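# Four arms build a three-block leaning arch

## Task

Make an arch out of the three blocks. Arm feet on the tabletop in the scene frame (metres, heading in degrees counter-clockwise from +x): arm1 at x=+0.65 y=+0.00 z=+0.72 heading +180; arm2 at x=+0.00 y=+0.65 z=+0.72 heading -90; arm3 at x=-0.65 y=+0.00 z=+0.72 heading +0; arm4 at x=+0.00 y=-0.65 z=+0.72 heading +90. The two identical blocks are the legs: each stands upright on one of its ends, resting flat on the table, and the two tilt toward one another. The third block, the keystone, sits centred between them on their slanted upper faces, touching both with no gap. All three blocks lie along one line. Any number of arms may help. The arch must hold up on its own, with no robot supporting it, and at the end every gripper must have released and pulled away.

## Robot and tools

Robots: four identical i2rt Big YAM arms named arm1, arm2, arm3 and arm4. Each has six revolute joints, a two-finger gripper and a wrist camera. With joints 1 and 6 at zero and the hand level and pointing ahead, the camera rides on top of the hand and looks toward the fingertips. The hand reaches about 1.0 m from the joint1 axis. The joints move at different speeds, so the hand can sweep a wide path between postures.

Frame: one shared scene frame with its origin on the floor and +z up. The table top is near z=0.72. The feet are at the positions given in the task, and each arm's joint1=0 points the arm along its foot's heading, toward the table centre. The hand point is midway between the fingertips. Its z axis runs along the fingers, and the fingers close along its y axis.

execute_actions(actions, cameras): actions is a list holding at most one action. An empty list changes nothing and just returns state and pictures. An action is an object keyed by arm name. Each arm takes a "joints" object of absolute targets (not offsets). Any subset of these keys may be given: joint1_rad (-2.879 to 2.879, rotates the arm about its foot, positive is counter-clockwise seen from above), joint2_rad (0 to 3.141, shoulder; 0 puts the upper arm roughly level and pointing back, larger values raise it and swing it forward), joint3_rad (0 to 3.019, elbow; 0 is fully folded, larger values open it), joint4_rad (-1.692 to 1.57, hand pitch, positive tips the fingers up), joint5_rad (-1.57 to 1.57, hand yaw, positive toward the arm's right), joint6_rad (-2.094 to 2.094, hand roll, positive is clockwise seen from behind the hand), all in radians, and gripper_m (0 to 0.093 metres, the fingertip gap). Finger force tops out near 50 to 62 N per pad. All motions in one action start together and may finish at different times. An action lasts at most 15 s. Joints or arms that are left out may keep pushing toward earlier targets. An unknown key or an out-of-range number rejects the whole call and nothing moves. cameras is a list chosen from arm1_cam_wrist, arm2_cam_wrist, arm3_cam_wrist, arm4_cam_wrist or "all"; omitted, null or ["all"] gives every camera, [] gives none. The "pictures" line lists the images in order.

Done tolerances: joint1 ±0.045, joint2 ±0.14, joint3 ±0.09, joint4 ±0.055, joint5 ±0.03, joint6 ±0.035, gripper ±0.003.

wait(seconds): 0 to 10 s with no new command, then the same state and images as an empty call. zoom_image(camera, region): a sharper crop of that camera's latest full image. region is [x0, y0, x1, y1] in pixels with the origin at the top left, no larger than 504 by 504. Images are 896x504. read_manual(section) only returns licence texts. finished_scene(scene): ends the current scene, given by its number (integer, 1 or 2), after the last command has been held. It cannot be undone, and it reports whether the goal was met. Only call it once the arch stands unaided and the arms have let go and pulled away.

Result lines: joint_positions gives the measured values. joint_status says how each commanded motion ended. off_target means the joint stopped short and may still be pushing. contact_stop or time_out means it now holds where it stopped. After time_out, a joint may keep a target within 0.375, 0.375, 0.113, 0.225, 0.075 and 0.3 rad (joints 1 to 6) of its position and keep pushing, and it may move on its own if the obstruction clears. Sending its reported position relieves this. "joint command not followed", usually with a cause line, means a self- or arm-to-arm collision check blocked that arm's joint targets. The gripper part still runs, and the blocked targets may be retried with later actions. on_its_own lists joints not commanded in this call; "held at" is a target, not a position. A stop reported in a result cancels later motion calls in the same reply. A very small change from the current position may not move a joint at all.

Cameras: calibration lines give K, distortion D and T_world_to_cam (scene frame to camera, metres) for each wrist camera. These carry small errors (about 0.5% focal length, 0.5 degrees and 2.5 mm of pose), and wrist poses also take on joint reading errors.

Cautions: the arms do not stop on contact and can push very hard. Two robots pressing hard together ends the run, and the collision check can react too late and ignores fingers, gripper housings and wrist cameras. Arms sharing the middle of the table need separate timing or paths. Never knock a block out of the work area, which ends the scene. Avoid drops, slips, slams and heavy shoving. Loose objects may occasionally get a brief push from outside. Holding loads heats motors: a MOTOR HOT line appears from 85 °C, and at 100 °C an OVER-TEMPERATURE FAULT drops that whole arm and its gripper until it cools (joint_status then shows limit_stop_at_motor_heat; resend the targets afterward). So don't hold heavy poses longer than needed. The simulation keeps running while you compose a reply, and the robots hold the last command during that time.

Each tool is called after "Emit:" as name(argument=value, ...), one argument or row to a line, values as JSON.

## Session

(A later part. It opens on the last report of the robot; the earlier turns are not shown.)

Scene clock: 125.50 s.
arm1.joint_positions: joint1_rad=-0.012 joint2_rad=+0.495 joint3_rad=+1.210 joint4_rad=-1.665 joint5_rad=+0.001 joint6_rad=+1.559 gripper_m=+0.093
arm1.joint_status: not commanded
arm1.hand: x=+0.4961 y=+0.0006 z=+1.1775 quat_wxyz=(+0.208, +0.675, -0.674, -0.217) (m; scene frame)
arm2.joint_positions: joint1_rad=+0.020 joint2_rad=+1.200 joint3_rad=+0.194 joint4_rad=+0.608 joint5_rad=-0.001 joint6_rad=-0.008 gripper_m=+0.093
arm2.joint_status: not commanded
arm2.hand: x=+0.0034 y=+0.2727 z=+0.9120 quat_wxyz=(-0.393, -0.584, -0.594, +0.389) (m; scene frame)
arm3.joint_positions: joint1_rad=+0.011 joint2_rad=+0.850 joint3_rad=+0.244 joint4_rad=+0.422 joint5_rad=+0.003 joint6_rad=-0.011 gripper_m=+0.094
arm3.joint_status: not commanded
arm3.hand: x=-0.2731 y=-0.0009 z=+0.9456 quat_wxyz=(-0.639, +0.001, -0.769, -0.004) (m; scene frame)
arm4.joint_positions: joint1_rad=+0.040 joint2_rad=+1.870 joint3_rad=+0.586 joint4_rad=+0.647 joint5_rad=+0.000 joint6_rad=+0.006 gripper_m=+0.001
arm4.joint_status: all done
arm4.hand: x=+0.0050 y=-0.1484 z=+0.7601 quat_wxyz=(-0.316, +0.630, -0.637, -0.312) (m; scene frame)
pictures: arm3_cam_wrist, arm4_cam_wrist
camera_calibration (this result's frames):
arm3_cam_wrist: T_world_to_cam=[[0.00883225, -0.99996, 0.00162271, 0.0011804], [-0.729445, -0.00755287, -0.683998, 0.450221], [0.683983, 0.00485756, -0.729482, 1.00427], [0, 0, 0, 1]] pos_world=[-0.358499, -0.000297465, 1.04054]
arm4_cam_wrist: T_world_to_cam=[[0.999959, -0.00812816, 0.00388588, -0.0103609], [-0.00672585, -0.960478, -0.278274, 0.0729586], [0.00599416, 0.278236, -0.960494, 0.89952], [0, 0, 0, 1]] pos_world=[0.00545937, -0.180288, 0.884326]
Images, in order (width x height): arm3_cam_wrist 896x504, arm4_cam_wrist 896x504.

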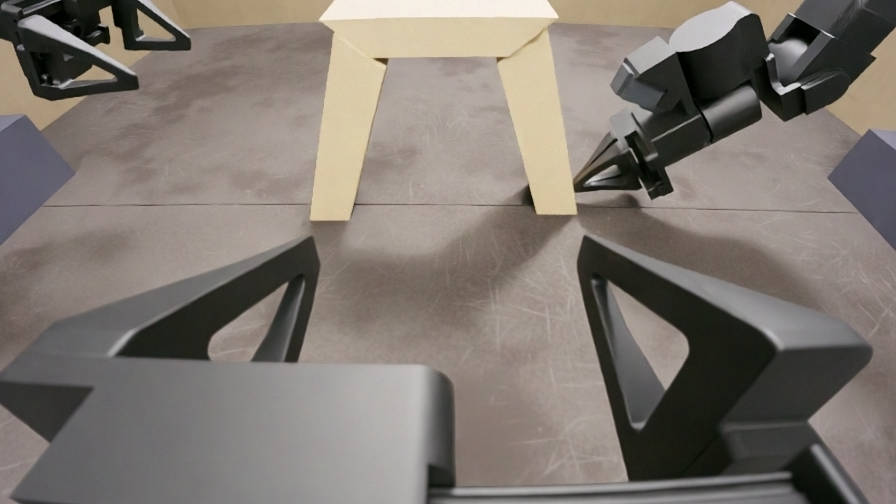

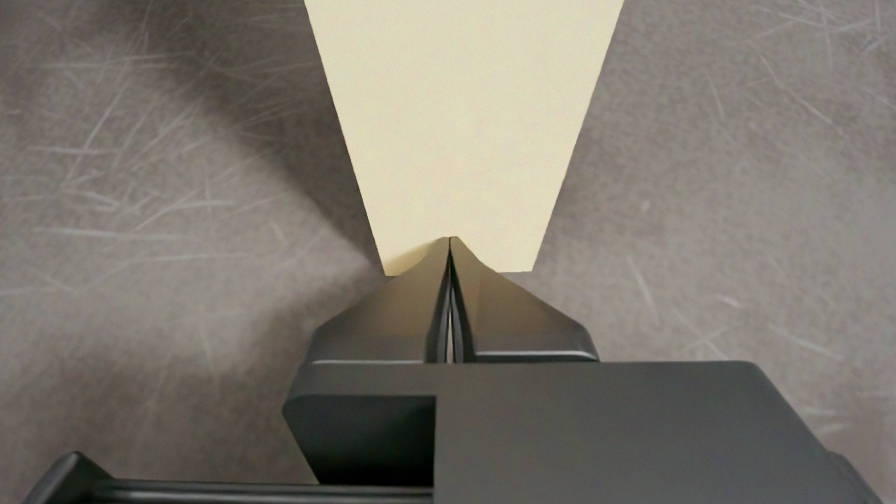

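Emit:
execute_actions(
  actions=[
    {"arm4":{"joints":{"joint3_rad":0.38}}},
  ],
  cameras=[],
)

Emit:
execute_actions(
  actions=[
    {"arm4":{"joints":{"joint2_rad":1.2,"joint3_rad":0.2,"joint4_rad":0.6}}},
  ],
  cameras=["arm3_cam_wrist","arm4_cam_wrist","arm2_cam_wrist"],
)

Emit:
zoom_image(
  camera="arm3_cam_wrist",
  region=[270,0,690,250],
)

Scene clock: 127.73 s.
arm1.joint_positions: joint1_rad=-0.012 joint2_rad=+0.495 joint3_rad=+1.210 joint4_rad=-1.665 joint5_rad=+0.001 joint6_rad=+1.559 gripper_m=+0.093
arm1.joint_status: not commanded
arm1.hand: x=+0.4961 y=+0.0006 z=+1.1775 quat_wxyz=(+0.208, +0.675, -0.674, -0.217) (m; scene frame)
arm2.joint_positions: joint1_rad=+0.020 joint2_rad=+1.200 joint3_rad=+0.194 joint4_rad=+0.608 joint5_rad=-0.001 joint6_rad=-0.008 gripper_m=+0.093
arm2.joint_status: not commanded
arm2.hand: x=+0.0034 y=+0.2727 z=+0.9120 quat_wxyz=(-0.393, -0.584, -0.594, +0.389) (m; scene frame)
arm3.joint_positions: joint1_rad=+0.011 joint2_rad=+0.850 joint3_rad=+0.244 joint4_rad=+0.422 joint5_rad=+0.003 joint6_rad=-0.011 gripper_m=+0.094
arm3.joint_status: not commanded
arm3.hand: x=-0.2731 y=-0.0009 z=+0.9456 quat_wxyz=(-0.639, +0.001, -0.769, -0.004) (m; scene frame)
arm4.joint_positions: joint1_rad=+0.040 joint2_rad=+1.836 joint3_rad=+0.422 joint4_rad=+0.700 joint5_rad=+0.000 joint6_rad=+0.006 gripper_m=+0.001
arm4.joint_status: all done
arm4.hand: x=+0.0045 y=-0.2206 z=+0.7411 quat_wxyz=(-0.291, +0.642, -0.649, -0.287) (m; scene frame)
pictures: none
No camera images: the call's "cameras" was empty. Leave "cameras" out to get every camera's image.

Scene clock: 129.00 s.
arm1.joint_positions: joint1_rad=-0.012 joint2_rad=+0.495 joint3_rad=+1.210 joint4_rad=-1.665 joint5_rad=+0.001 joint6_rad=+1.559 gripper_m=+0.093
arm1.joint_status: not commanded
arm1.hand: x=+0.4961 y=+0.0006 z=+1.1775 quat_wxyz=(+0.208, +0.675, -0.674, -0.217) (m; scene frame)
arm2.joint_positions: joint1_rad=+0.020 joint2_rad=+1.200 joint3_rad=+0.194 joint4_rad=+0.608 joint5_rad=-0.001 joint6_rad=-0.008 gripper_m=+0.093
arm2.joint_status: not commanded
arm2.hand: x=+0.0034 y=+0.2727 z=+0.9120 quat_wxyz=(-0.393, -0.584, -0.594, +0.389) (m; scene frame)
arm3.joint_positions: joint1_rad=+0.011 joint2_rad=+0.850 joint3_rad=+0.244 joint4_rad=+0.422 joint5_rad=+0.003 joint6_rad=-0.011 gripper_m=+0.094
arm3.joint_status: not commanded
arm3.hand: x=-0.2731 y=-0.0009 z=+0.9456 quat_wxyz=(-0.639, +0.001, -0.769, -0.004) (m; scene frame)
arm4.joint_positions: joint1_rad=+0.040 joint2_rad=+1.207 joint3_rad=+0.187 joint4_rad=+0.596 joint5_rad=+0.000 joint6_rad=+0.006 gripper_m=+0.001
arm4.joint_status: all done
arm4.hand: x=+0.0032 y=-0.2762 z=+0.8840 quat_wxyz=(-0.381, +0.594, -0.600, -0.377) (m; scene frame)
pictures: arm2_cam_wrist, arm3_cam_wrist, arm4_cam_wrist
camera_calibration (this result's frames):
arm2_cam_wrist: T_world_to_cam=[[-0.99975, -0.0216138, 0.00575492, 0.00754485], [-0.021555, 0.862333, -0.505883, 0.227404], [0.00597139, -0.50588, -0.862583, 1.04976], [0, 0, 0, 1]] pos_world=[0.00617612, 0.335118, 1.0205]
arm3_cam_wrist: T_world_to_cam=[[0.00883225, -0.99996, 0.00162271, 0.0011804], [-0.729445, -0.00755287, -0.683998, 0.450221], [0.683983, 0.00485756, -0.729482, 1.00427], [0, 0, 0, 1]] pos_world=[-0.358499, -0.000297465, 1.04054]
arm4_cam_wrist: T_world_to_cam=[[0.999961, -0.00781571, 0.00400143, -0.0101384], [-0.00498341, -0.880385, -0.474234, 0.180081], [0.00722927, 0.474195, -0.88039, 1.03739], [0, 0, 0, 1]] pos_world=[0.00353589, -0.333464, 0.998747]
Images, in order (width x height): arm2_cam_wrist 896x504, arm3_cam_wrist 896x504, arm4_cam_wrist 896x504.

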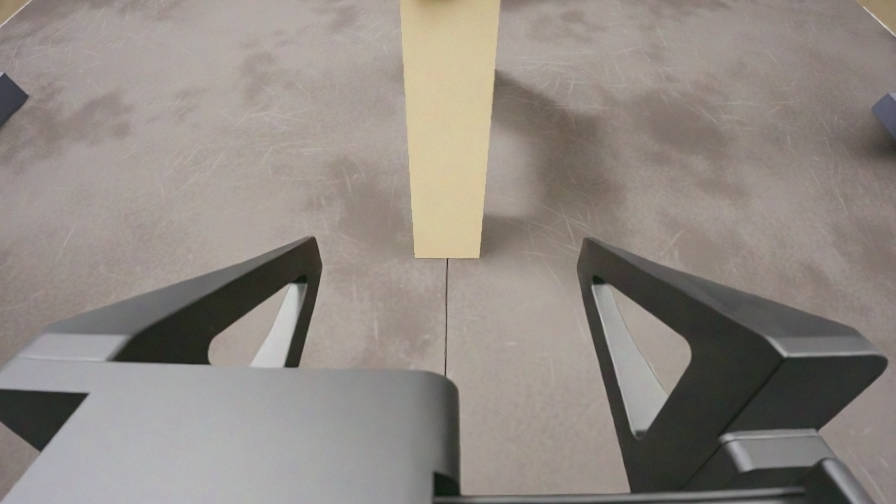

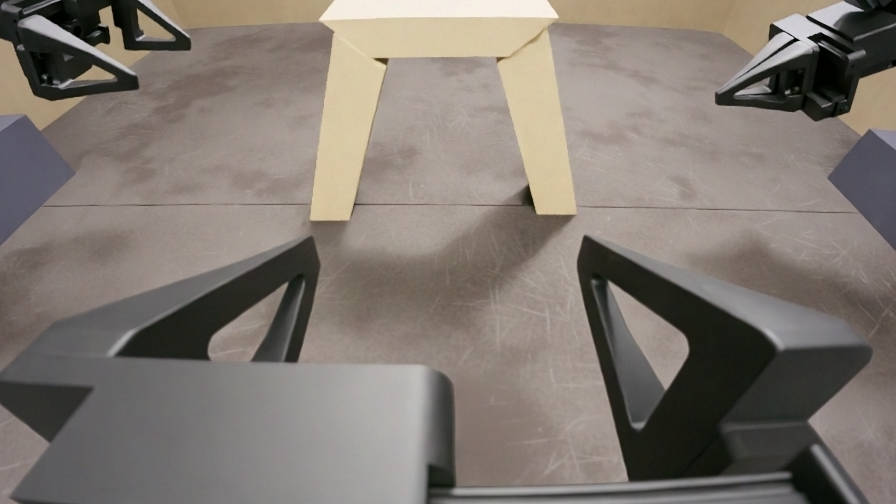

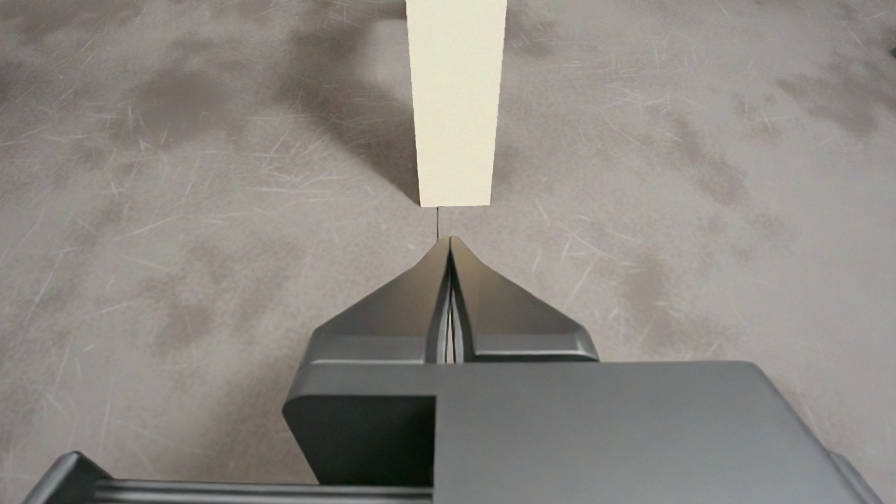

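Region (270, 0, 690, 250) of arm3_cam_wrist's 896x504 image, scaled by 1.200, with more detail than that image has; it fills the top 300 rows of this view, and the rest is white.

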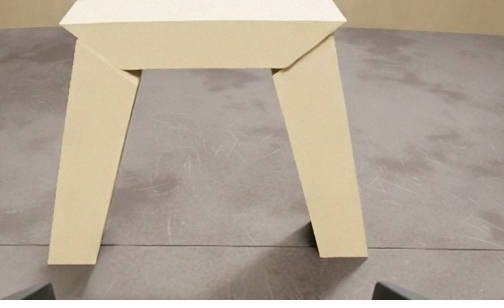

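Emit:
execute_actions(
  actions=[
    {"arm4":{"joints":{"joint2_rad":1.5,"joint3_rad":0.42,"joint4_rad":0.72,"gripper_m":0.093}},"arm1":{"joints":{"joint2_rad":1.3,"joint3_rad":1.6,"joint4_rad":-1.66}}},
  ],
  cameras=["arm1_cam_wrist"],
)

Emit:
execute_actions(
  actions=[
    {"arm4":{"joints":{"joint2_rad":1.76,"joint3_rad":0.63,"joint4_rad":0.75}}},
  ],
  cameras=["arm1_cam_wrist","arm4_cam_wrist","arm3_cam_wrist"],
)

Scene clock: 132.17 s.
arm1.joint_positions: joint1_rad=-0.012 joint2_rad=+1.301 joint3_rad=+1.570 joint4_rad=-1.665 joint5_rad=+0.001 joint6_rad=+1.559 gripper_m=+0.093
arm1.joint_status: all done
arm1.hand: x=+0.2513 y=+0.0038 z=+1.1277 quat_wxyz=(+0.056, +0.705, -0.705, -0.061) (m; scene frame)
arm2.joint_positions: joint1_rad=+0.020 joint2_rad=+1.200 joint3_rad=+0.194 joint4_rad=+0.608 joint5_rad=-0.001 joint6_rad=-0.008 gripper_m=+0.093
arm2.joint_status: not commanded
arm2.hand: x=+0.0034 y=+0.2727 z=+0.9120 quat_wxyz=(-0.393, -0.584, -0.594, +0.389) (m; scene frame)
arm3.joint_positions: joint1_rad=+0.011 joint2_rad=+0.850 joint3_rad=+0.244 joint4_rad=+0.422 joint5_rad=+0.003 joint6_rad=-0.011 gripper_m=+0.094
arm3.joint_status: not commanded
arm3.hand: x=-0.2731 y=-0.0009 z=+0.9456 quat_wxyz=(-0.639, +0.001, -0.769, -0.004) (m; scene frame)
arm4.joint_positions: joint1_rad=+0.040 joint2_rad=+1.495 joint3_rad=+0.403 joint4_rad=+0.706 joint5_rad=+0.000 joint6_rad=+0.006 gripper_m=+0.093
arm4.joint_status: all done
arm4.hand: x=+0.0040 y=-0.1861 z=+0.8822 quat_wxyz=(-0.392, +0.586, -0.593, -0.388) (m; scene frame)
pictures: arm1_cam_wrist
camera_calibration (this result's frames):
arm1_cam_wrist: T_world_to_cam=[[0.986436, -0.000951402, -0.164144, -0.060796], [0.0945337, -0.814207, 0.572827, -0.66233], [-0.134192, -0.580574, -0.803073, 1.06543], [0, 0, 0, 1]] pos_world=[0.265556, 0.0792278, 1.22504]
Images, in order (width x height): arm1_cam_wrist 896x504.

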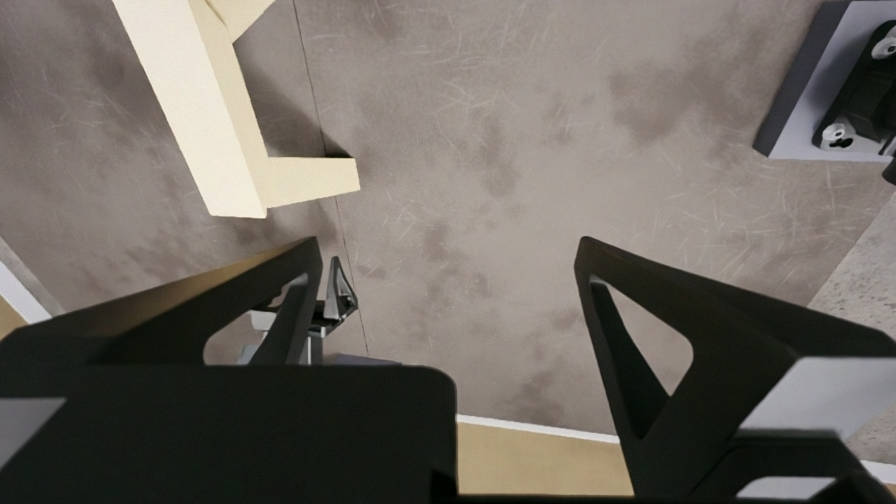

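Scene clock: 133.13 s.
arm1.joint_positions: joint1_rad=-0.012 joint2_rad=+1.301 joint3_rad=+1.570 joint4_rad=-1.665 joint5_rad=+0.001 joint6_rad=+1.559 gripper_m=+0.093
arm1.joint_status: not commanded
arm1.hand: x=+0.2513 y=+0.0038 z=+1.1277 quat_wxyz=(+0.056, +0.705, -0.705, -0.061) (m; scene frame)
arm2.joint_positions: joint1_rad=+0.020 joint2_rad=+1.200 joint3_rad=+0.194 joint4_rad=+0.608 joint5_rad=-0.001 joint6_rad=-0.008 gripper_m=+0.093
arm2.joint_status: not commanded
arm2.hand: x=+0.0034 y=+0.2727 z=+0.9120 quat_wxyz=(-0.393, -0.584, -0.594, +0.389) (m; scene frame)
arm3.joint_positions: joint1_rad=+0.011 joint2_rad=+0.850 joint3_rad=+0.244 joint4_rad=+0.422 joint5_rad=+0.003 joint6_rad=-0.011 gripper_m=+0.094
arm3.joint_status: not commanded
arm3.hand: x=-0.2731 y=-0.0009 z=+0.9456 quat_wxyz=(-0.639, +0.001, -0.769, -0.004) (m; scene frame)
arm4.joint_positions: joint1_rad=+0.040 joint2_rad=+1.756 joint3_rad=+0.609 joint4_rad=+0.733 joint5_rad=+0.000 joint6_rad=+0.006 gripper_m=+0.093
arm4.joint_status: all done
arm4.hand: x=+0.0049 y=-0.1110 z=+0.8425 quat_wxyz=(-0.384, +0.592, -0.598, -0.380) (m; scene frame)
pictures: arm1_cam_wrist, arm3_cam_wrist, arm4_cam_wrist
camera_calibration (this result's frames):
arm1_cam_wrist: T_world_to_cam=[[0.986436, -0.000951402, -0.164144, -0.060796], [0.0945337, -0.814207, 0.572827, -0.66233], [-0.134192, -0.580574, -0.803073, 1.06543], [0, 0, 0, 1]] pos_world=[0.265556, 0.0792278, 1.22504]
arm3_cam_wrist: T_world_to_cam=[[0.00883225, -0.99996, 0.00162271, 0.0011804], [-0.729445, -0.00755287, -0.683998, 0.450221], [0.683983, 0.00485756, -0.729482, 1.00427], [0, 0, 0, 1]] pos_world=[-0.358499, -0.000297465, 1.04054]
arm4_cam_wrist: T_world_to_cam=[[0.999962, -0.00780176, 0.00400843, -0.0103167], [-0.00489587, -0.875639, -0.482942, 0.313688], [0.00727773, 0.482904, -0.875643, 0.919532], [0, 0, 0, 1]] pos_world=[0.00515993, -0.169448, 0.956716]
Images, in order (width x height): arm1_cam_wrist 896x504, arm3_cam_wrist 896x504, arm4_cam_wrist 896x504.

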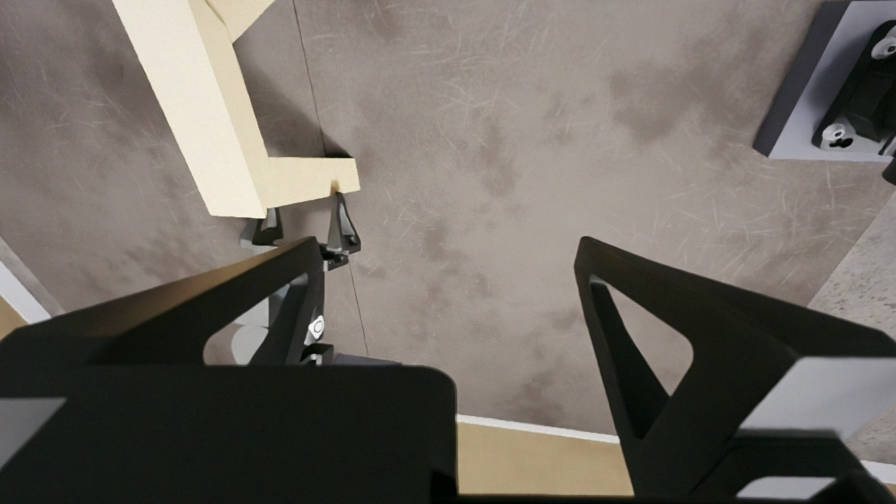

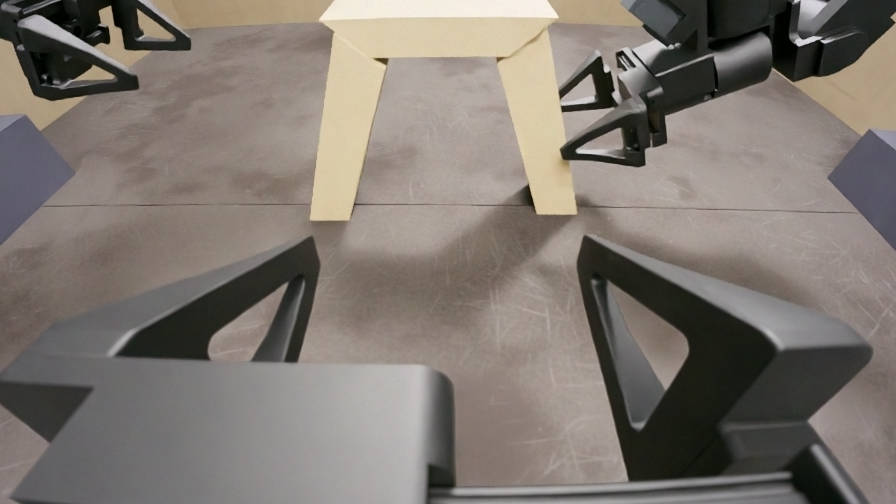

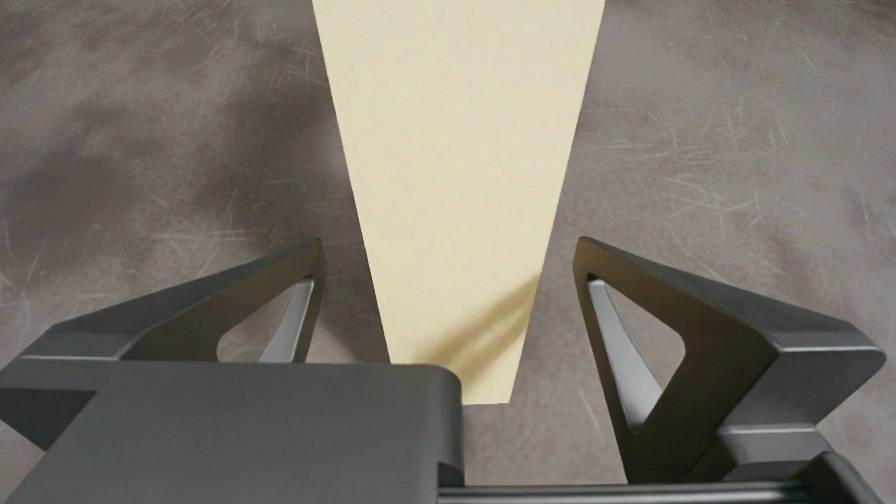

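Emit:
execute_actions(
  actions=[
    {"arm4":{"joints":{"joint2_rad":1.4,"joint3_rad":0.25}},"arm1":{"joints":{"joint2_rad":0.6,"joint3_rad":1.2}}},
  ],
  cameras=["arm3_cam_wrist"],
)

Emit:
finished_scene(
  scene=1,
)

Scene clock: 135.23 s.
arm1.joint_positions: joint1_rad=-0.012 joint2_rad=+0.596 joint3_rad=+1.210 joint4_rad=-1.665 joint5_rad=+0.001 joint6_rad=+1.559 gripper_m=+0.093
arm1.joint_status: all done
arm1.hand: x=+0.4676 y=+0.0010 z=+1.1625 quat_wxyz=(+0.175, +0.684, -0.684, -0.183) (m; scene frame)
arm2.joint_positions: joint1_rad=+0.020 joint2_rad=+1.200 joint3_rad=+0.194 joint4_rad=+0.608 joint5_rad=-0.001 joint6_rad=-0.008 gripper_m=+0.093
arm2.joint_status: not commanded
arm2.hand: x=+0.0034 y=+0.2727 z=+0.9120 quat_wxyz=(-0.393, -0.584, -0.594, +0.389) (m; scene frame)
arm3.joint_positions: joint1_rad=+0.011 joint2_rad=+0.850 joint3_rad=+0.244 joint4_rad=+0.422 joint5_rad=+0.003 joint6_rad=-0.011 gripper_m=+0.094
arm3.joint_status: not commanded
arm3.hand: x=-0.2731 y=-0.0009 z=+0.9456 quat_wxyz=(-0.639, +0.001, -0.769, -0.004) (m; scene frame)
arm4.joint_positions: joint1_rad=+0.040 joint2_rad=+1.407 joint3_rad=+0.252 joint4_rad=+0.734 joint5_rad=+0.000 joint6_rad=+0.006 gripper_m=+0.093
arm4.joint_status: all done
arm4.hand: x=+0.0036 y=-0.2455 z=+0.8665 quat_wxyz=(-0.382, +0.593, -0.600, -0.378) (m; scene frame)
pictures: arm3_cam_wrist
camera_calibration (this result's frames):
arm3_cam_wrist: T_world_to_cam=[[0.00883225, -0.99996, 0.00162271, 0.0011804], [-0.729445, -0.00755287, -0.683998, 0.450221], [0.683983, 0.00485756, -0.729482, 1.00427], [0, 0, 0, 1]] pos_world=[-0.358499, -0.000297465, 1.04054]
Images, in order (width x height): arm3_cam_wrist 896x504.

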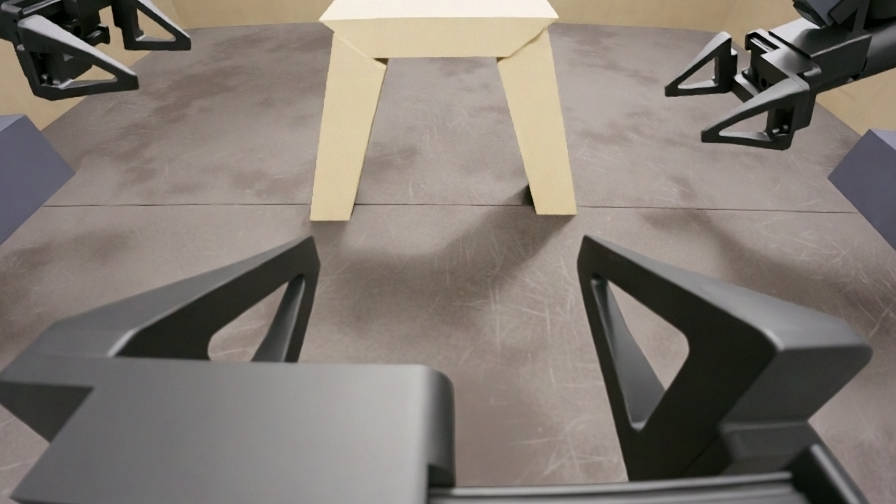

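The scene is finished: the task was done.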